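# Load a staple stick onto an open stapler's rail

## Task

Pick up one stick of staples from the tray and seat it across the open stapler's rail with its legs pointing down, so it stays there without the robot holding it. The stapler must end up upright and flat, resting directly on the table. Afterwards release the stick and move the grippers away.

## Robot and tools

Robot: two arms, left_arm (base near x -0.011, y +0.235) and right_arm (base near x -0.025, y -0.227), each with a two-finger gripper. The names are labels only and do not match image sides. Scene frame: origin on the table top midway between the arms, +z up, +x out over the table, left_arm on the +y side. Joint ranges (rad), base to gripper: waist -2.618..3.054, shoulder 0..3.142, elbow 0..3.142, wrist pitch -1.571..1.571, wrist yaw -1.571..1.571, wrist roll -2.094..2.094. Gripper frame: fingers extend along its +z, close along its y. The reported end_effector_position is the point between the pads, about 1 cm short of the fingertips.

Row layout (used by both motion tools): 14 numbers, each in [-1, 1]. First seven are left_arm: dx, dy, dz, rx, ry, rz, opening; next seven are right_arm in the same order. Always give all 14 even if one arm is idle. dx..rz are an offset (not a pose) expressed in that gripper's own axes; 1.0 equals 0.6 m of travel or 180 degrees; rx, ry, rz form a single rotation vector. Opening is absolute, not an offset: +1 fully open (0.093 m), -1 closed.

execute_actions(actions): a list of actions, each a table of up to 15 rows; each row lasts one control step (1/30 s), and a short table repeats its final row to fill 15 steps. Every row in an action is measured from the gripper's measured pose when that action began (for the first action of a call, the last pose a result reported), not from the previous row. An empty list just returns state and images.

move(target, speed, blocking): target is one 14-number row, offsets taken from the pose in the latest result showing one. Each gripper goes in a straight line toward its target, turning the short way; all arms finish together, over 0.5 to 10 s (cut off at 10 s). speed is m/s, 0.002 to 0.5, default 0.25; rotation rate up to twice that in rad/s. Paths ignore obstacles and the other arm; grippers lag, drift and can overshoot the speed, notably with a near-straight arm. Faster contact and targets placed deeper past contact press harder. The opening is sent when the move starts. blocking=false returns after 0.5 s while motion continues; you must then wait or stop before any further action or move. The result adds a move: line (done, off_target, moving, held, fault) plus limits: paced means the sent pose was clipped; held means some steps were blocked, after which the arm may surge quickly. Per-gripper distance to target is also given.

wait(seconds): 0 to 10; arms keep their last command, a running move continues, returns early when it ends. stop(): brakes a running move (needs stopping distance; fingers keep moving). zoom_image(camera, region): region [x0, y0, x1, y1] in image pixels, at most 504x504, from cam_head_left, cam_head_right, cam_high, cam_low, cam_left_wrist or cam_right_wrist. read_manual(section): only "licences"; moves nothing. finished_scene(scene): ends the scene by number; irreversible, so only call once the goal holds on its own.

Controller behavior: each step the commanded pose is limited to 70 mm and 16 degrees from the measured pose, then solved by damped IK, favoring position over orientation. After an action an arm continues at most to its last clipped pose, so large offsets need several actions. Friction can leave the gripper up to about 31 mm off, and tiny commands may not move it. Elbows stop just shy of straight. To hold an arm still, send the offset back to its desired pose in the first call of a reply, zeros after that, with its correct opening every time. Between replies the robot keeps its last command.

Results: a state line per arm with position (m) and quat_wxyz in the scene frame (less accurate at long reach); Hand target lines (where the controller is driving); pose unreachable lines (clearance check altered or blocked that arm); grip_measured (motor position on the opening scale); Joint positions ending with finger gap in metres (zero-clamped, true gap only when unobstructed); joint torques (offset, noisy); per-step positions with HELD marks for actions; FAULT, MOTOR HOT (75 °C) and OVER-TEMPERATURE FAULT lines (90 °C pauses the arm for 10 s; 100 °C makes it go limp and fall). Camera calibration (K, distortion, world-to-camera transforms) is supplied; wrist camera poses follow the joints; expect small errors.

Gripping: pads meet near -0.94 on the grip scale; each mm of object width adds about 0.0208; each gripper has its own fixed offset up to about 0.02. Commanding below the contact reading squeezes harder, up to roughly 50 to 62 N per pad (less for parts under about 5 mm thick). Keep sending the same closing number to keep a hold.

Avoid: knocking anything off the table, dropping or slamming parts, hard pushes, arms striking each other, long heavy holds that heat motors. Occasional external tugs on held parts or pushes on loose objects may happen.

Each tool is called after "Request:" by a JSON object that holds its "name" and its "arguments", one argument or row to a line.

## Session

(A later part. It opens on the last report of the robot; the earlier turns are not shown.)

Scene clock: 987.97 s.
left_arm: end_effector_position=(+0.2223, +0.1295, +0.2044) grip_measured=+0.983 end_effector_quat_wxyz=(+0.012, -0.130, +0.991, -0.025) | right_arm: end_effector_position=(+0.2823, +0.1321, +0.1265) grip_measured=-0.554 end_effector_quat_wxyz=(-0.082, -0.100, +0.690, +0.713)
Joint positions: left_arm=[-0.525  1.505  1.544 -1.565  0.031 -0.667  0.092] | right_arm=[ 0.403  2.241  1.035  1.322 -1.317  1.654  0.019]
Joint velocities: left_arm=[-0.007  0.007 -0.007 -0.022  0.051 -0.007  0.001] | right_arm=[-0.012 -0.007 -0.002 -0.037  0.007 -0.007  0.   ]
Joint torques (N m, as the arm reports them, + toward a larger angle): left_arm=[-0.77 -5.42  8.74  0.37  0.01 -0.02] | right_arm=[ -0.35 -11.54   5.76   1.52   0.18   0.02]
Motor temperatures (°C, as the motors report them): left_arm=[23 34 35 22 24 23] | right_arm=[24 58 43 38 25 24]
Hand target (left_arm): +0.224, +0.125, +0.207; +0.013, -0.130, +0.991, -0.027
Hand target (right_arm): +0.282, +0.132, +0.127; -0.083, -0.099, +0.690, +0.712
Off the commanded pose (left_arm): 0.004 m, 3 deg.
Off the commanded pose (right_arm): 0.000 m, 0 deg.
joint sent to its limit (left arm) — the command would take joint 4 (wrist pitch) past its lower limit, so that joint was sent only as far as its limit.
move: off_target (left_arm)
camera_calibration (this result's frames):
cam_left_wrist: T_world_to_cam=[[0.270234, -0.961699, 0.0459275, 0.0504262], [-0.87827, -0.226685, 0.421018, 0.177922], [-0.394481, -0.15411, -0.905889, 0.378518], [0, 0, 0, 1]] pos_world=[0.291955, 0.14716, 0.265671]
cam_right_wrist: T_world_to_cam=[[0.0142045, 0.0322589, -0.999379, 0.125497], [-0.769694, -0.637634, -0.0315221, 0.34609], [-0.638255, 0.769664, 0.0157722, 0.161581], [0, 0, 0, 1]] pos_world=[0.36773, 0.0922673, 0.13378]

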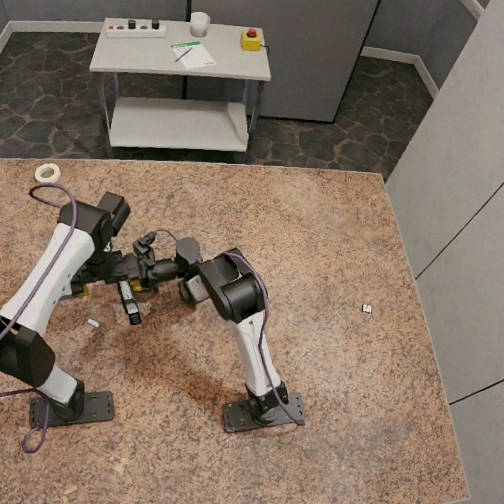

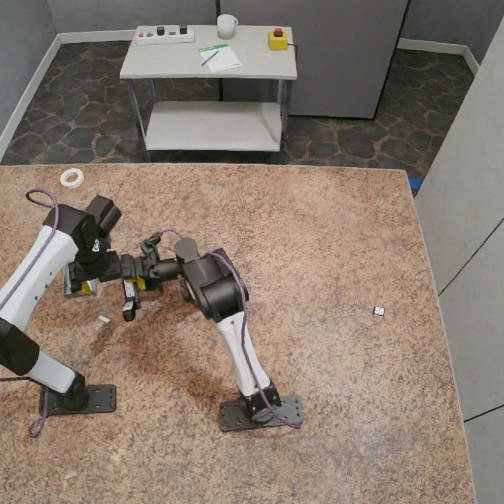

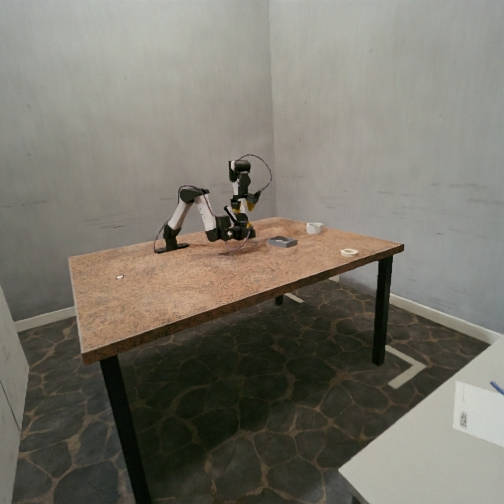

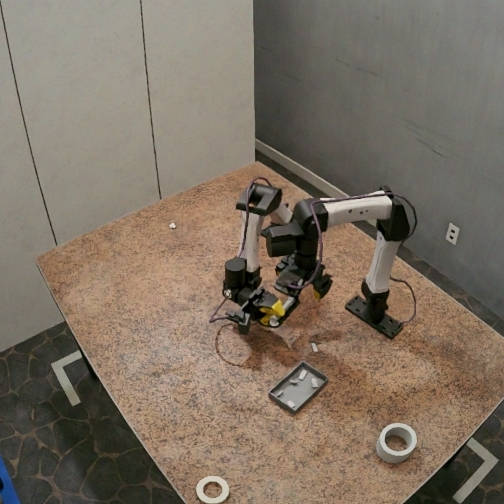

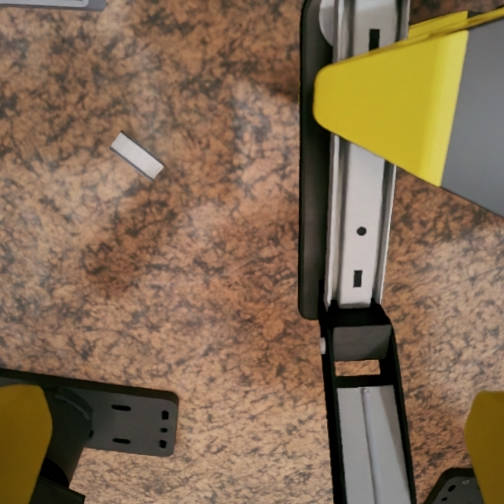

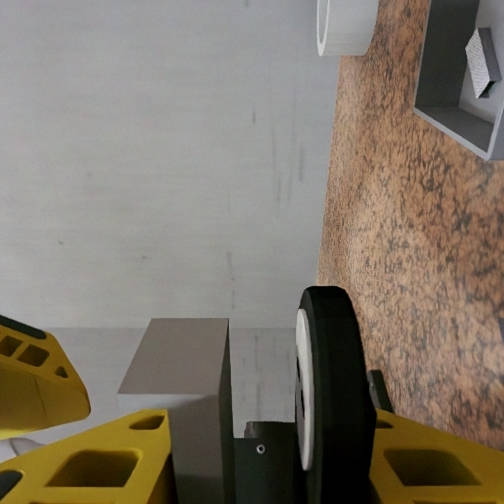

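Request:
{"name": "move", "arguments": {
  "target": [-0.013,-0.075,0.02,0,-0.055,0,0.3, 0,0,0,0,0,0,-0.6],
  "speed": 0.1
}}

Scene clock: 1005.30 s.
left_arm: end_effector_position=(+0.2407, +0.0896, +0.2018) grip_measured=+0.302 end_effector_quat_wxyz=(+0.099, -0.131, +0.986, -0.023) | right_arm: end_effector_position=(+0.2823, +0.1321, +0.1265) grip_measured=-0.554 end_effector_quat_wxyz=(-0.081, -0.101, +0.689, +0.713)
Joint positions: left_arm=[-0.699  1.505  1.515 -1.401 -0.095 -0.835  0.06 ] | right_arm=[ 0.403  2.241  1.035  1.322 -1.317  1.652  0.019]
Joint velocities: left_arm=[-0.032 -0.012 -0.027 -0.007 -0.066 -0.022 -0.   ] | right_arm=[-0.012  0.027 -0.002  0.007 -0.051  0.037 -0.   ]
Joint torques (N m, as the arm reports them, + toward a larger angle): left_arm=[-0.76 -5.48  6.11  0.73 -0.15  0.  ] | right_arm=[ -0.29 -11.43   5.82   1.58   0.17  -0.02]
Motor temperatures (°C, as the motors report them): left_arm=[23 33 36 22 24 23] | right_arm=[24 58 43 38 25 24]
Hand target (left_arm): +0.241, +0.087, +0.195; +0.096, -0.131, +0.987, -0.015
Hand target (right_arm): +0.282, +0.132, +0.127; -0.082, -0.100, +0.690, +0.713
Off the commanded pose (left_arm): 0.007 m, 1 deg.
Off the commanded pose (right_arm): 0.000 m, 0 deg.
move: done
camera_calibration (this result's frames):
cam_left_wrist: T_world_to_cam=[[0.268027, -0.96107, 0.0671233, 0.00339496], [-0.935214, -0.242817, 0.257709, 0.234198], [-0.231378, -0.131848, -0.963888, 0.347685], [0, 0, 0, 1]] pos_world=[0.298562, 0.105971, 0.274546]
cam_right_wrist: T_world_to_cam=[[0.0167862, 0.0329383, -0.999316, 0.12467], [-0.769659, -0.637552, -0.0339427, 0.346375], [-0.638234, 0.769703, 0.0146492, 0.161712], [0, 0, 0, 1]] pos_world=[0.367708, 0.0922557, 0.133973]

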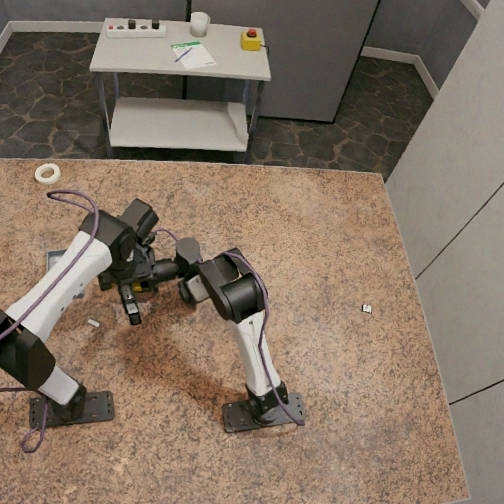

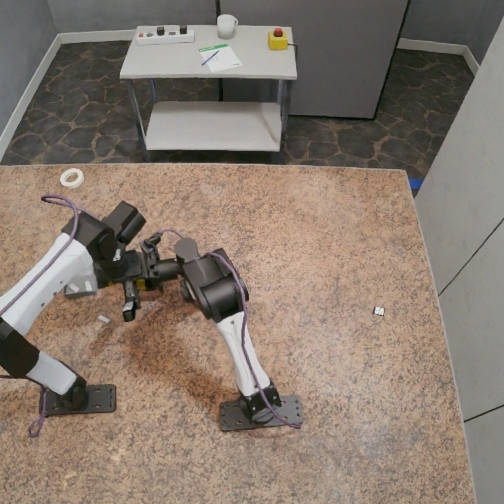

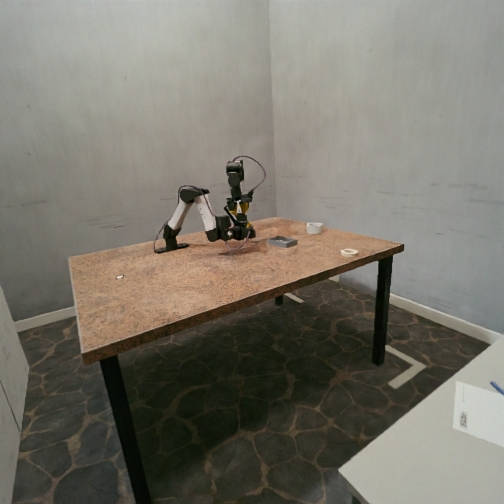

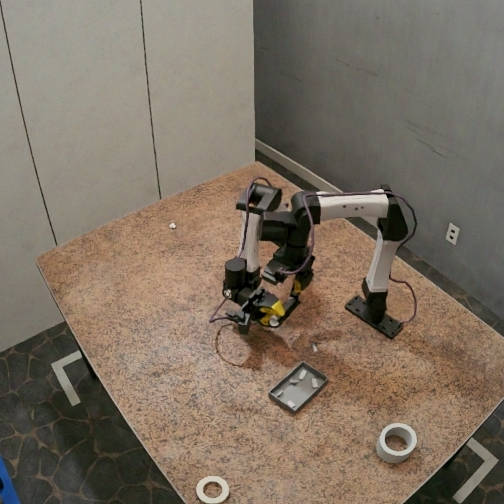

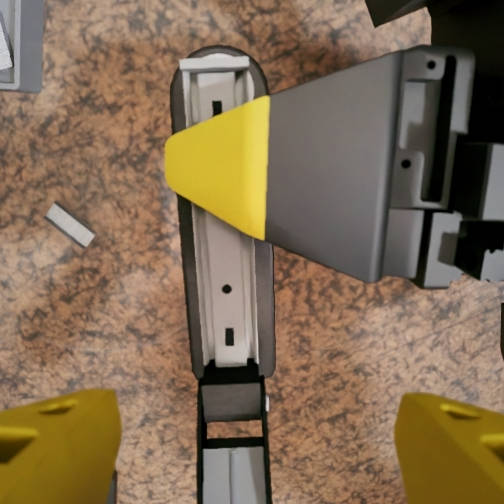

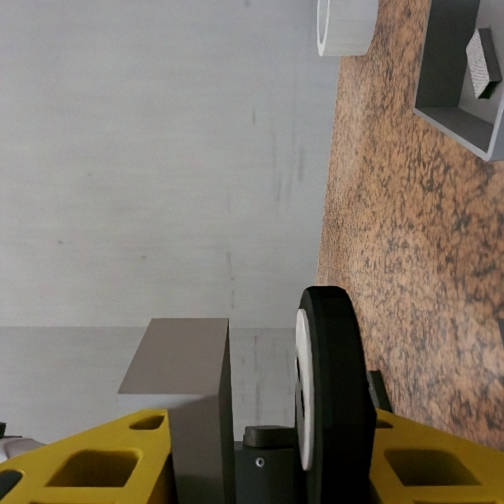

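Request:
{"name": "move", "arguments": {
  "target": [0.0,0,0.075,-0.022,0,-0.012,0.2, 0,0,0,0,0,0,-0.6],
  "speed": 0.06
}}

Scene clock: 1018.10 s.
left_arm: end_effector_position=(+0.2495, +0.0914, +0.1627) grip_measured=+0.202 end_effector_quat_wxyz=(+0.093, -0.153, +0.984, +0.005) | right_arm: end_effector_position=(+0.2823, +0.1321, +0.1265) grip_measured=-0.554 end_effector_quat_wxyz=(-0.080, -0.102, +0.689, +0.713)
Joint positions: left_arm=[-0.699  1.547  1.403 -1.294 -0.132 -0.879  0.055] | right_arm=[ 0.403  2.241  1.035  1.322 -1.317  1.649  0.019]
Joint velocities: left_arm=[-0.002 -0.002  0.002 -0.022  0.007 -0.022  0.   ] | right_arm=[ 0.002  0.002  0.002  0.022 -0.051 -0.051 -0.001]
Joint torques (N m, as the arm reports them, + toward a larger angle): left_arm=[-0.79 -6.66  6.33  0.67 -0.2  -0.05] | right_arm=[ -0.46 -11.5    5.64   1.55   0.18   0.  ]
Motor temperatures (°C, as the motors report them): left_arm=[23 33 36 22 24 23] | right_arm=[24 59 43 38 25 24]
Hand target (left_arm): +0.250, +0.089, +0.158; +0.094, -0.153, +0.984, +0.009
Hand target (right_arm): +0.282, +0.132, +0.127; -0.081, -0.101, +0.689, +0.713
Off the commanded pose (left_arm): 0.006 m, 1 deg.
Off the commanded pose (right_arm): 0.000 m, 0 deg.
move: done
camera_calibration (this result's frames):
cam_left_wrist: T_world_to_cam=[[0.31592, -0.948669, 0.0149068, 0.000760836], [-0.916855, -0.301208, 0.262012, 0.252997], [-0.244072, -0.0964421, -0.96495, 0.312455], [0, 0, 0, 1]] pos_world=[0.307983, 0.10706, 0.235203]
cam_right_wrist: T_world_to_cam=[[0.0193678, 0.0336174, -0.999247, 0.123843], [-0.769618, -0.637468, -0.0363632, 0.346659], [-0.63821, 0.769743, 0.0135262, 0.161842], [0, 0, 0, 1]] pos_world=[0.367686, 0.0922439, 0.134166]

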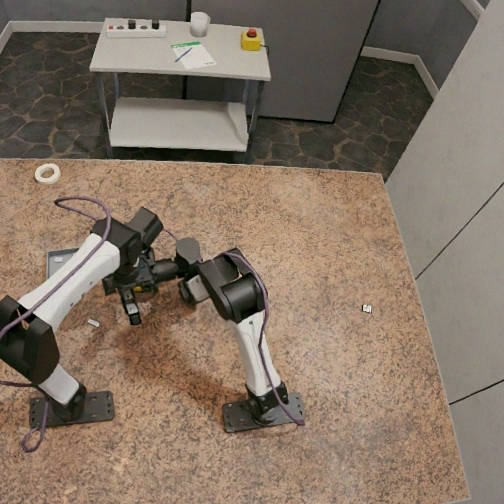

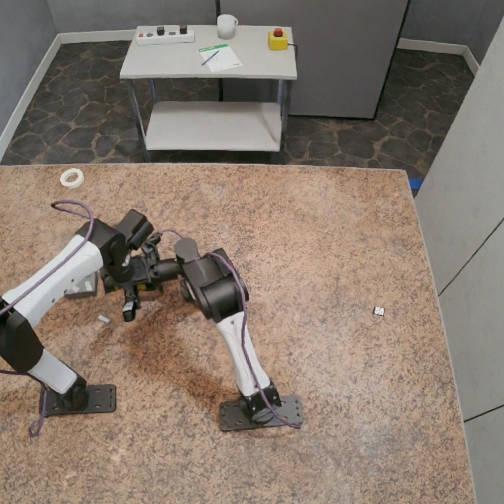

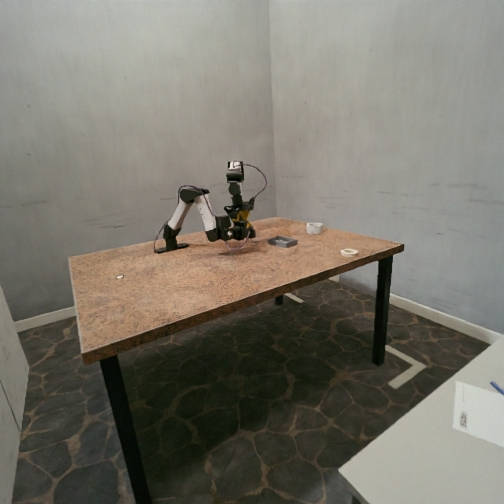

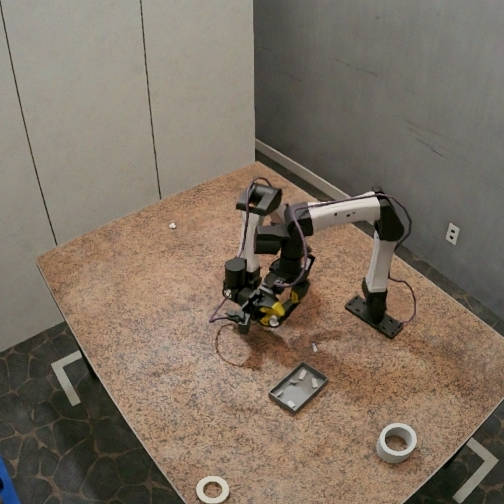

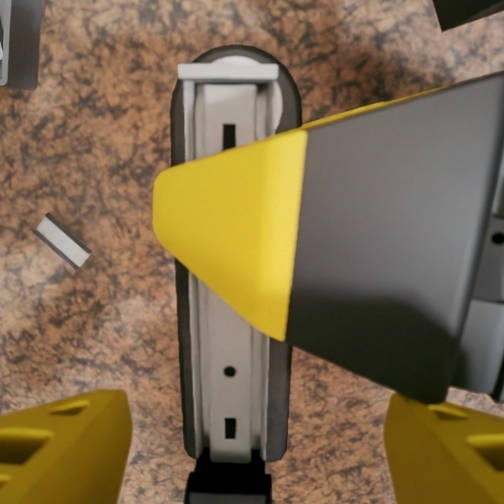

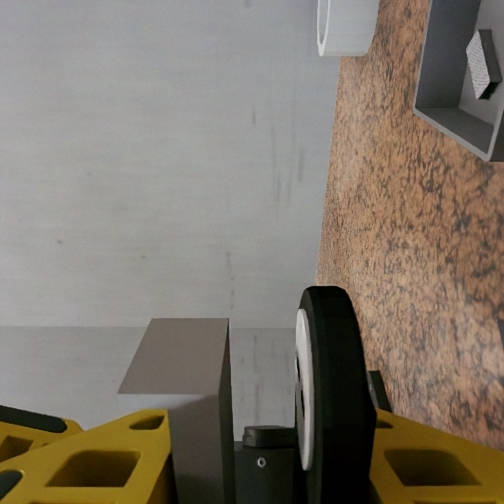

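Request:
{"name": "move", "arguments": {
  "target": [0.03,0.014,0,0,0,0,0.0, 0,0,0,0,0,0,-0.6],
  "speed": 0.05
}}

Scene clock: 1030.63 s.
left_arm: end_effector_position=(+0.2340, +0.0946, +0.1599) grip_measured=+0.002 end_effector_quat_wxyz=(+0.091, -0.153, +0.984, +0.005) | right_arm: end_effector_position=(+0.2823, +0.1321, +0.1265) grip_measured=-0.554 end_effector_quat_wxyz=(-0.079, -0.102, +0.689, +0.713)
Joint positions: left_arm=[-0.72   1.495  1.343 -1.293 -0.132 -0.9    0.045] | right_arm=[ 0.403  2.241  1.035  1.322 -1.317  1.647  0.019]
Joint velocities: left_arm=[-0.012 -0.012 -0.012 -0.066  0.007 -0.022 -0.002] | right_arm=[-0.027 -0.007 -0.027 -0.022 -0.007 -0.007  0.001]
Joint torques (N m, as the arm reports them, + toward a larger angle): left_arm=[-0.89 -8.18  6.11  0.57 -0.15 -0.04] | right_arm=[ -0.23 -11.5    5.78   1.5    0.17   0.  ]
Motor temperatures (°C, as the motors report them): left_arm=[23 34 35 22 24 23] | right_arm=[24 59 43 38 25 24]
Hand target (left_arm): +0.230, +0.094, +0.159; +0.093, -0.153, +0.984, +0.005
Hand target (right_arm): +0.282, +0.132, +0.127; -0.080, -0.101, +0.689, +0.713
Off the commanded pose (left_arm): 0.004 m, 0 deg.
Off the commanded pose (right_arm): 0.000 m, 0 deg.
move: done
camera_calibration (this result's frames):
cam_left_wrist: T_world_to_cam=[[0.315653, -0.948778, 0.0135416, 0.00906375], [-0.915747, -0.300863, 0.26625, 0.239507], [-0.248538, -0.0964433, -0.963809, 0.307131], [0, 0, 0, 1]] pos_world=[0.2928, 0.110279, 0.232124]
cam_right_wrist: T_world_to_cam=[[0.0215805, 0.0341993, -0.999182, 0.123133], [-0.769578, -0.637395, -0.0384377, 0.3469], [-0.638188, 0.769778, 0.0125637, 0.161953], [0, 0, 0, 1]] pos_world=[0.367666, 0.0922337, 0.134332]

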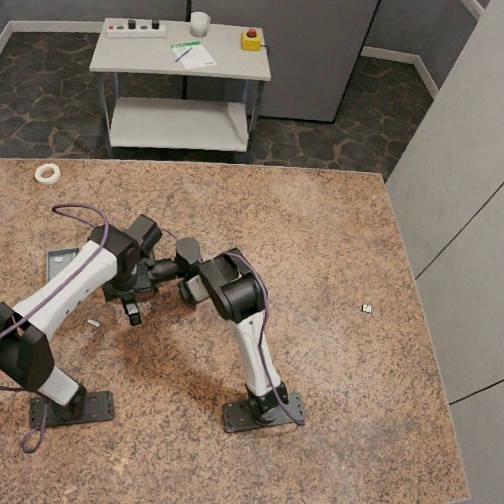

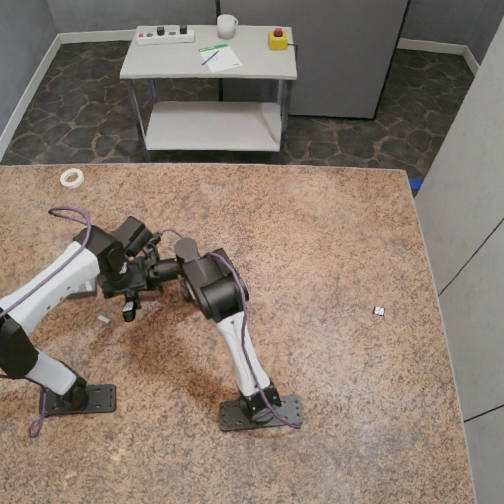

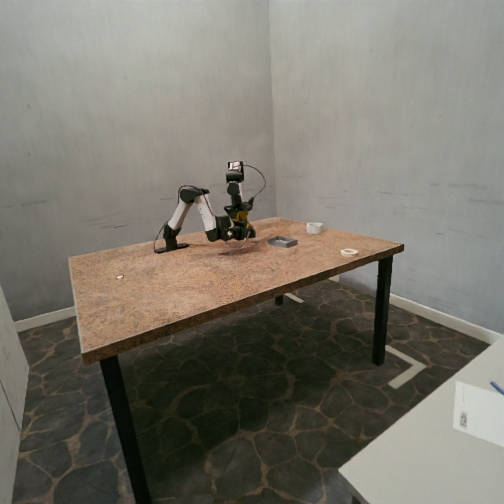

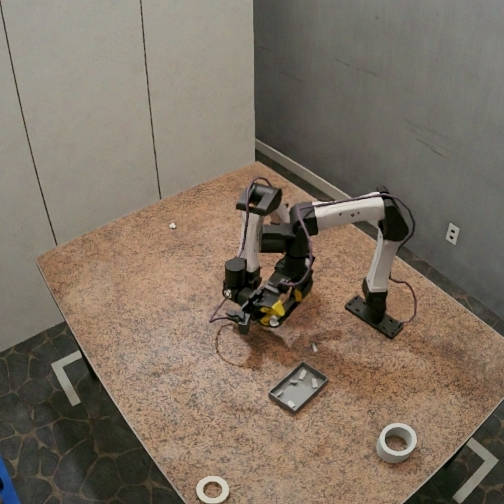

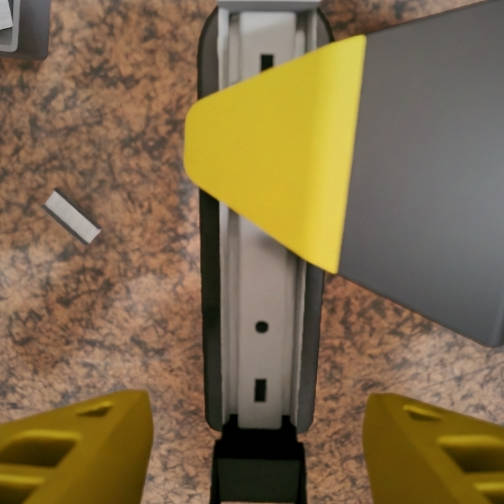

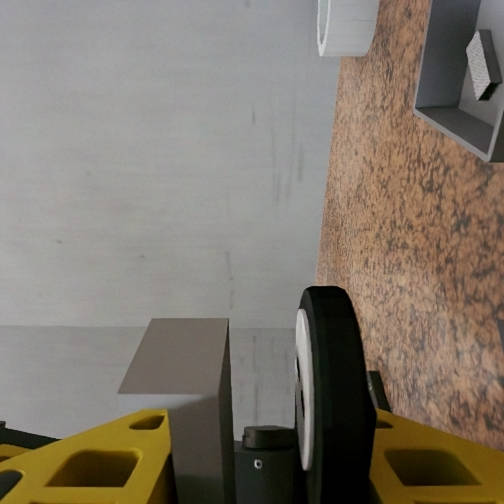

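Request:
{"name": "move", "arguments": {
  "target": [0.013,0,0.072,0,0,0,0.0, 0,0,0,0,0,0,-0.6],
  "speed": 0.04
}}

Request:
{"name": "zoom_image", "arguments": {
  "camera": "cam_high",
  "region": [195,170,285,250]
}}

Scene clock: 1047.27 s.
left_arm: end_effector_position=(+0.2348, +0.0940, +0.1199) grip_measured=+0.002 end_effector_quat_wxyz=(+0.092, -0.153, +0.984, +0.004) | right_arm: end_effector_position=(+0.2823, +0.1321, +0.1265) grip_measured=-0.554 end_effector_quat_wxyz=(-0.078, -0.103, +0.689, +0.713)
Joint positions: left_arm=[-0.72   1.495  1.184 -1.131 -0.132 -0.901  0.045] | right_arm=[ 0.403  2.241  1.035  1.322 -1.317  1.644  0.019]
Joint velocities: left_arm=[-0.002 -0.012 -0.017 -0.007 -0.037  0.007 -0.002] | right_arm=[-0.002 -0.002 -0.007 -0.022 -0.066 -0.022 -0.   ]
Joint torques (N m, as the arm reports them, + toward a larger angle): left_arm=[ 0.12 -6.64  6.22  0.64 -0.12  0.06] | right_arm=[ -0.24 -11.56   5.71   1.55   0.14  -0.02]
Motor temperatures (°C, as the motors report them): left_arm=[23 35 35 22 24 23] | right_arm=[24 59 43 39 25 24]
Hand target (left_arm): +0.234, +0.094, +0.116; +0.091, -0.152, +0.984, +0.006
Hand target (right_arm): +0.282, +0.132, +0.127; -0.079, -0.102, +0.689, +0.713
Off the commanded pose (left_arm): 0.004 m, 0 deg.
Off the commanded pose (right_arm): 0.000 m, 0 deg.
move: done
camera_calibration (this result's frames):
cam_left_wrist: T_world_to_cam=[[0.317042, -0.948277, 0.0159465, 0.00815862], [-0.915895, -0.301764, 0.264717, 0.251037], [-0.246213, -0.0985319, -0.964194, 0.268425], [0, 0, 0, 1]] pos_world=[0.293426, 0.109939, 0.19223]
cam_right_wrist: T_world_to_cam=[[0.0241618, 0.0348779, -0.999099, 0.122304], [-0.769526, -0.637308, -0.0408579, 0.34718], [-0.638159, 0.76982, 0.0114409, 0.162081], [0, 0, 0, 1]] pos_world=[0.367643, 0.0922216, 0.134525]

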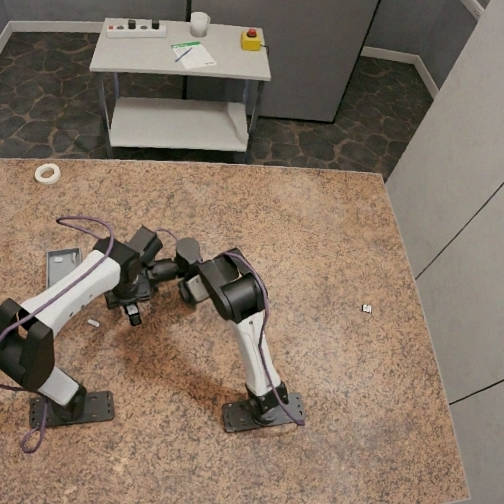

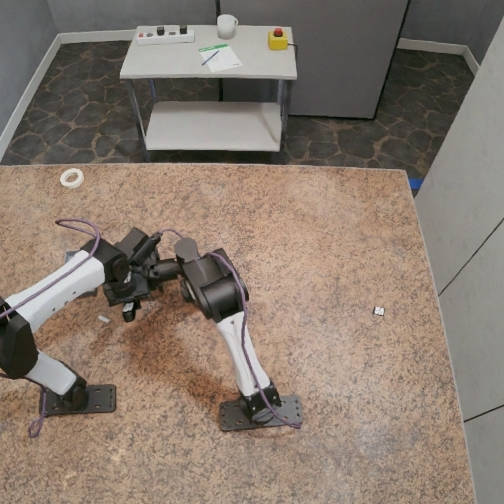

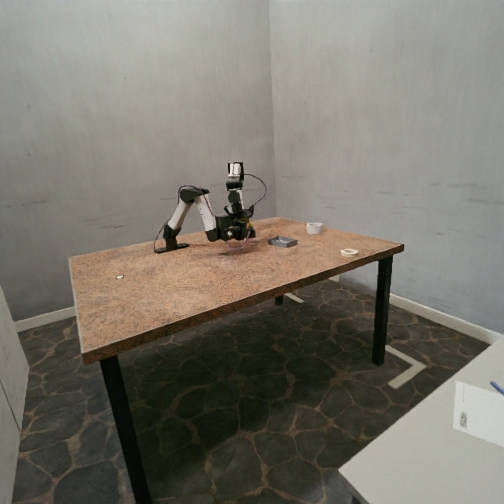

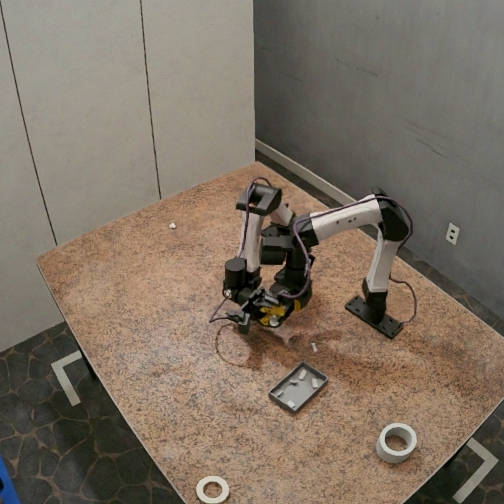

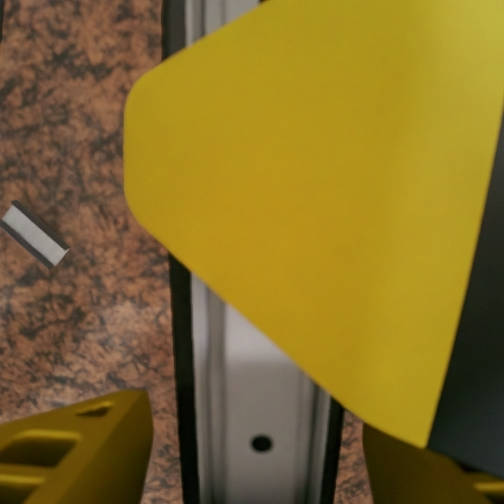

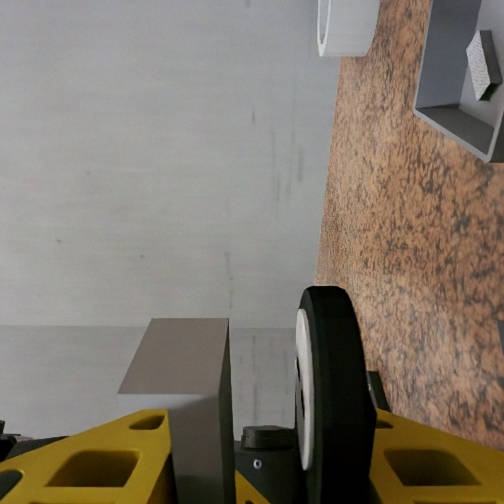

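Region (195, 170, 285, 250) of cam_high's 504x504 image, scaled by 5.600, with more detail than that image has.

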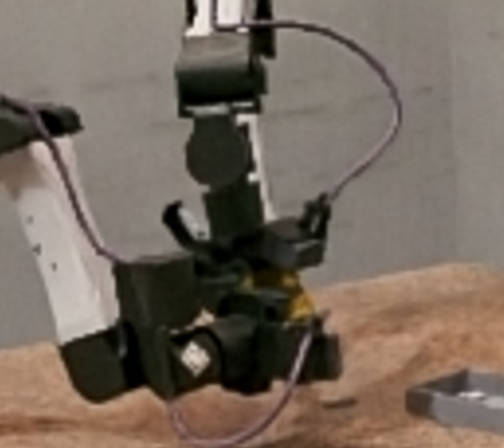

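Request:
{"name": "move", "arguments": {
  "target": [0.008,0,0.03,0,0,0,0.0, 0,0,0,0,0,0,-0.6],
  "speed": 0.03
}}

Scene clock: 1055.67 s.
left_arm: end_effector_position=(+0.2347, +0.0941, +0.1065) grip_measured=+0.002 end_effector_quat_wxyz=(+0.094, -0.154, +0.984, +0.003) | right_arm: end_effector_position=(+0.2823, +0.1321, +0.1265) grip_measured=-0.554 end_effector_quat_wxyz=(-0.076, -0.106, +0.689, +0.713)
Joint positions: left_arm=[-0.72   1.495  1.129 -1.071 -0.132 -0.901  0.045] | right_arm=[ 0.403  2.241  1.035  1.322 -1.317  1.636  0.019]
Joint velocities: left_arm=[-0.002 -0.007  0.002  0.007  0.007 -0.066 -0.   ] | right_arm=[ 0.002 -0.007 -0.002  0.022 -0.007 -0.066  0.   ]
Joint torques (N m, as the arm reports them, + toward a larger angle): left_arm=[-0.27 -6.36  6.    0.67 -0.14  0.01] | right_arm=[ -0.31 -11.65   5.81   1.57   0.19   0.03]
Motor temperatures (°C, as the motors report them): left_arm=[23 35 35 22 24 23] | right_arm=[24 60 43 39 25 24]
Hand target (left_arm): +0.233, +0.093, +0.101; +0.092, -0.153, +0.984, +0.004
Hand target (right_arm): +0.282, +0.132, +0.127; -0.078, -0.103, +0.689, +0.713
Off the commanded pose (left_arm): 0.005 m, 0 deg.
Off the commanded pose (right_arm): 0.000 m, 0 deg.
move: done
camera_calibration (this result's frames):
cam_left_wrist: T_world_to_cam=[[0.316963, -0.948223, 0.0202055, 0.00798101], [-0.917054, -0.30097, 0.261589, 0.255087], [-0.241963, -0.101444, -0.964968, 0.254827], [0, 0, 0, 1]] pos_world=[0.293057, 0.110192, 0.179011]
cam_right_wrist: T_world_to_cam=[[0.031536, 0.0368154, -0.998824, 0.119931], [-0.769341, -0.63705, -0.0477714, 0.347969], [-0.63806, 0.769943, 0.00823359, 0.162443], [0, 0, 0, 1]] pos_world=[0.367573, 0.0921866, 0.135076]

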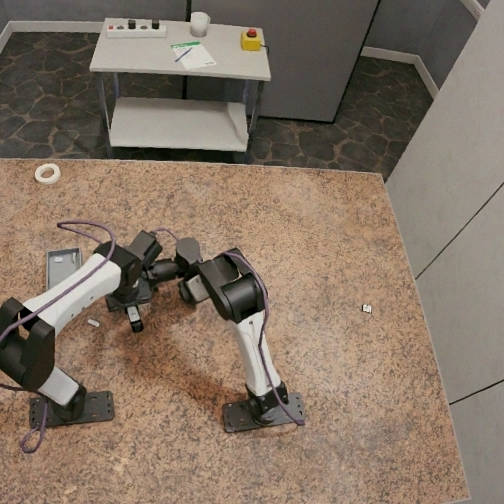

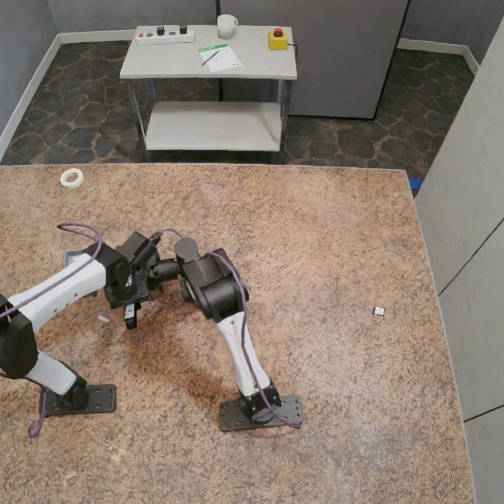

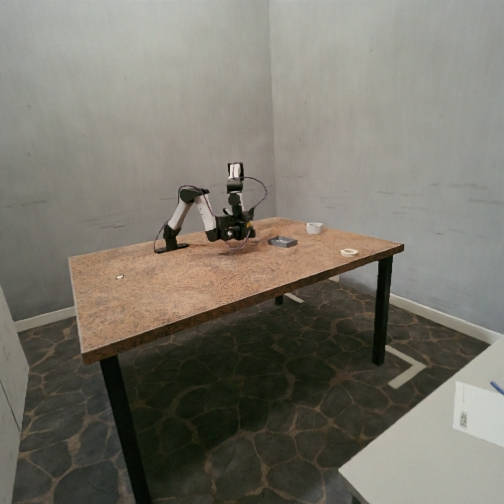

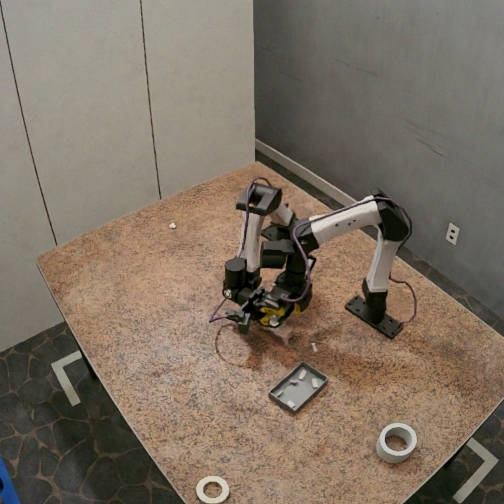

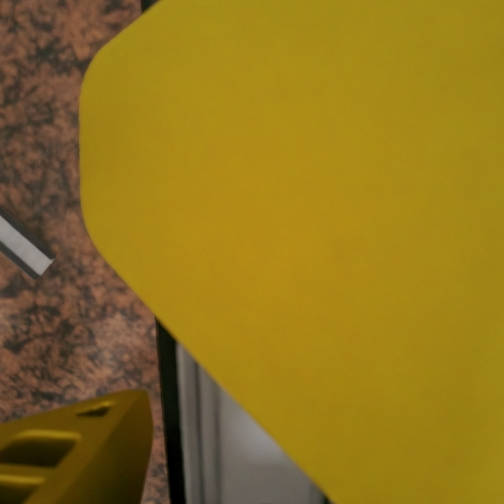

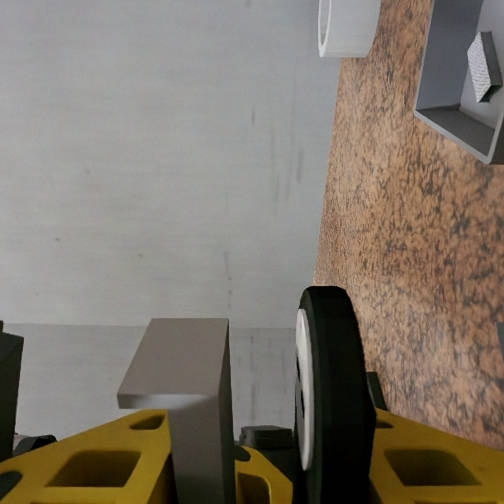

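Request:
{"name": "move", "arguments": {
  "target": [0,0,0,0,0,0,-0.42, 0,0,0,0,0,0,-0.6]
}}

Request:
{"name": "zoom_image", "arguments": {
  "camera": "cam_right_wrist",
  "region": [150,384,400,504]
}}

Request:
{"name": "zoom_image", "arguments": {
  "camera": "cam_head_left",
  "region": [70,250,200,350]
}}

Scene clock: 1065.40 s.
left_arm: end_effector_position=(+0.2353, +0.0936, +0.1065) grip_measured=-0.390 end_effector_quat_wxyz=(+0.095, -0.153, +0.984, +0.001) | right_arm: end_effector_position=(+0.2823, +0.1321, +0.1265) grip_measured=-0.554 end_effector_quat_wxyz=(-0.075, -0.106, +0.689, +0.713)
Joint positions: left_arm=[-0.72   1.495  1.129 -1.068 -0.132 -0.901  0.026] | right_arm=[ 0.403  2.241  1.035  1.322 -1.317  1.635  0.019]
Joint velocities: left_arm=[ 0.002 -0.007 -0.002  0.022 -0.007  0.007 -0.001] | right_arm=[ 0.007 -0.007  0.017  0.037  0.037 -0.037 -0.   ]
Joint torques (N m, as the arm reports them, + toward a larger angle): left_arm=[ 0.13 -6.8   7.45  0.53 -0.11  0.04] | right_arm=[ -0.16 -11.45   5.65   1.55   0.16  -0.03]
Motor temperatures (°C, as the motors report them): left_arm=[23 35 35 22 24 23] | right_arm=[24 60 43 39 25 24]
Hand target (left_arm): +0.235, +0.094, +0.106; +0.094, -0.153, +0.984, +0.003
Hand target (right_arm): +0.282, +0.132, +0.127; -0.075, -0.106, +0.689, +0.713
Off the commanded pose (left_arm): 0.001 m, 0 deg.
Off the commanded pose (right_arm): 0.000 m, 0 deg.
move: done
camera_calibration (this result's frames):
cam_left_wrist: T_world_to_cam=[[0.316509, -0.948315, 0.0227957, 0.00720994], [-0.91778, -0.300066, 0.260078, 0.255707], [-0.239796, -0.103238, -0.965319, 0.254606], [0, 0, 0, 1]] pos_world=[0.293454, 0.109851, 0.179108]
cam_right_wrist: T_world_to_cam=[[0.032642, 0.0371059, -0.998778, 0.119575], [-0.769309, -0.63701, -0.0488082, 0.348086], [-0.638043, 0.769962, 0.00775257, 0.162496], [0, 0, 0, 1]] pos_world=[0.367562, 0.0921812, 0.135158]

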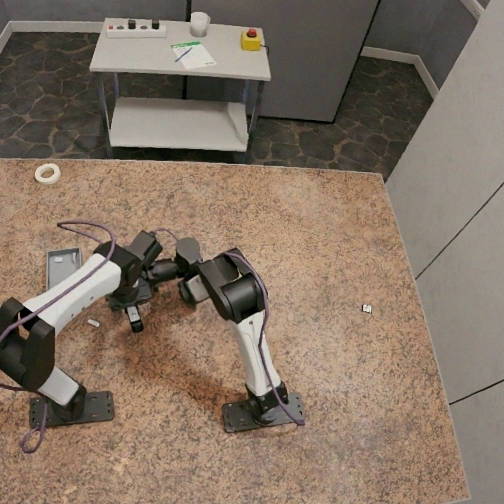

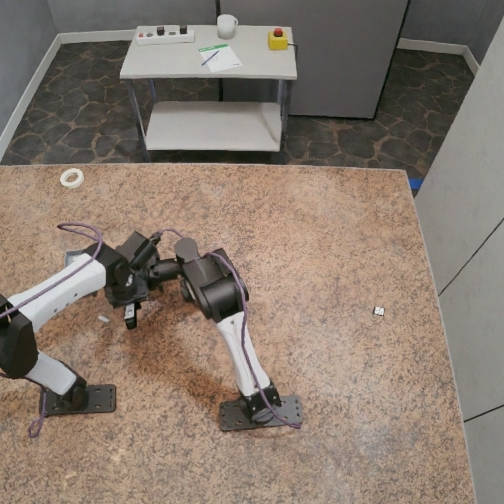

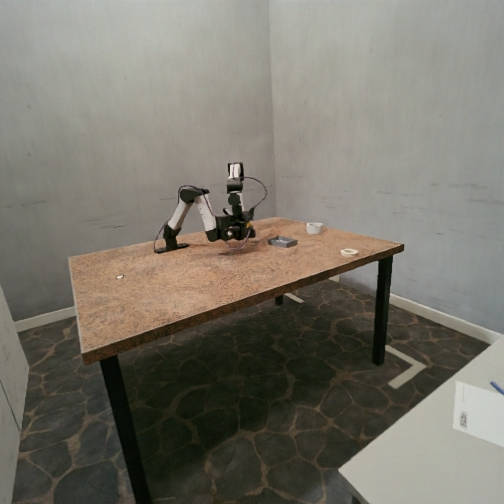

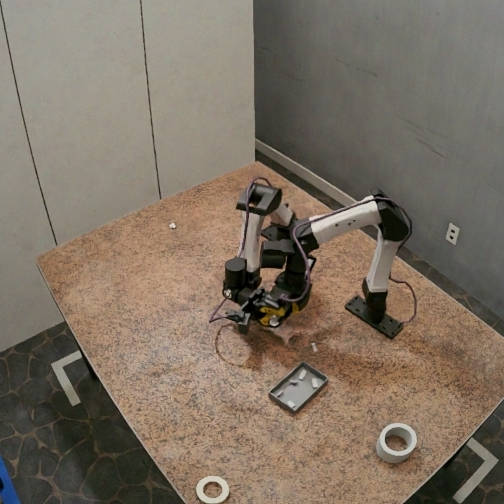

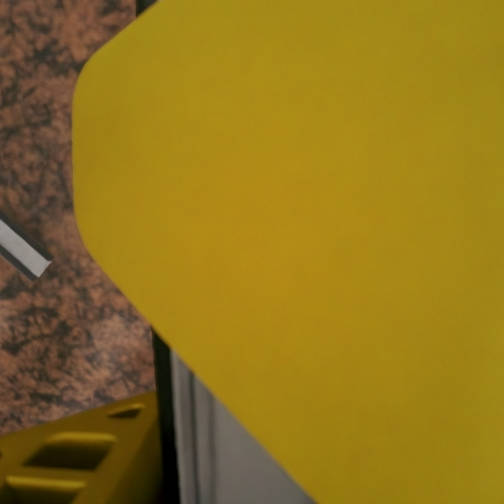

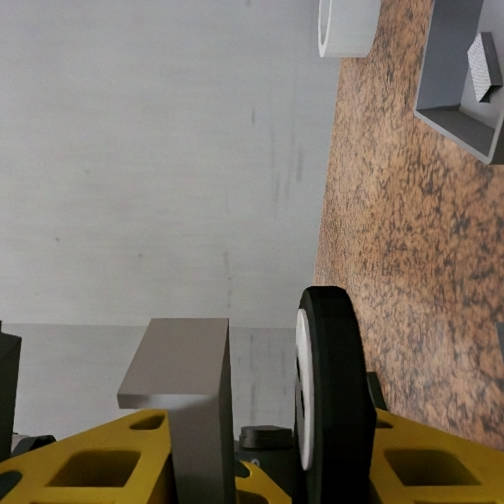

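Region (150, 384, 400, 504) of cam_right_wrist's 504x504 image, scaled by 2.016, with more detail than that image has; it fills the top 242 rows of this view, and the rest is white.

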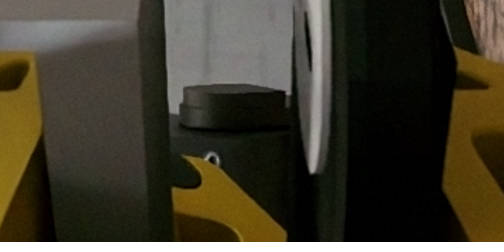

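Region (70, 250, 200, 350) of cam_head_left's 504x504 image, scaled by 3.877, with more detail than that image has; it fills the top 388 rows of this view, and the rest is white.

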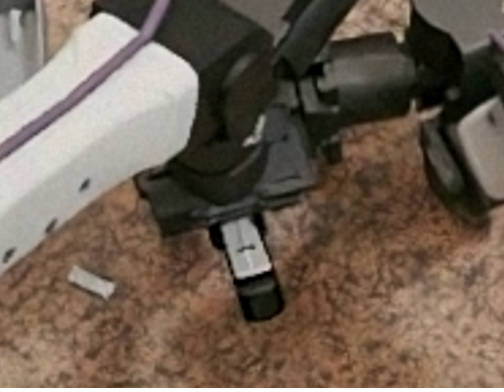

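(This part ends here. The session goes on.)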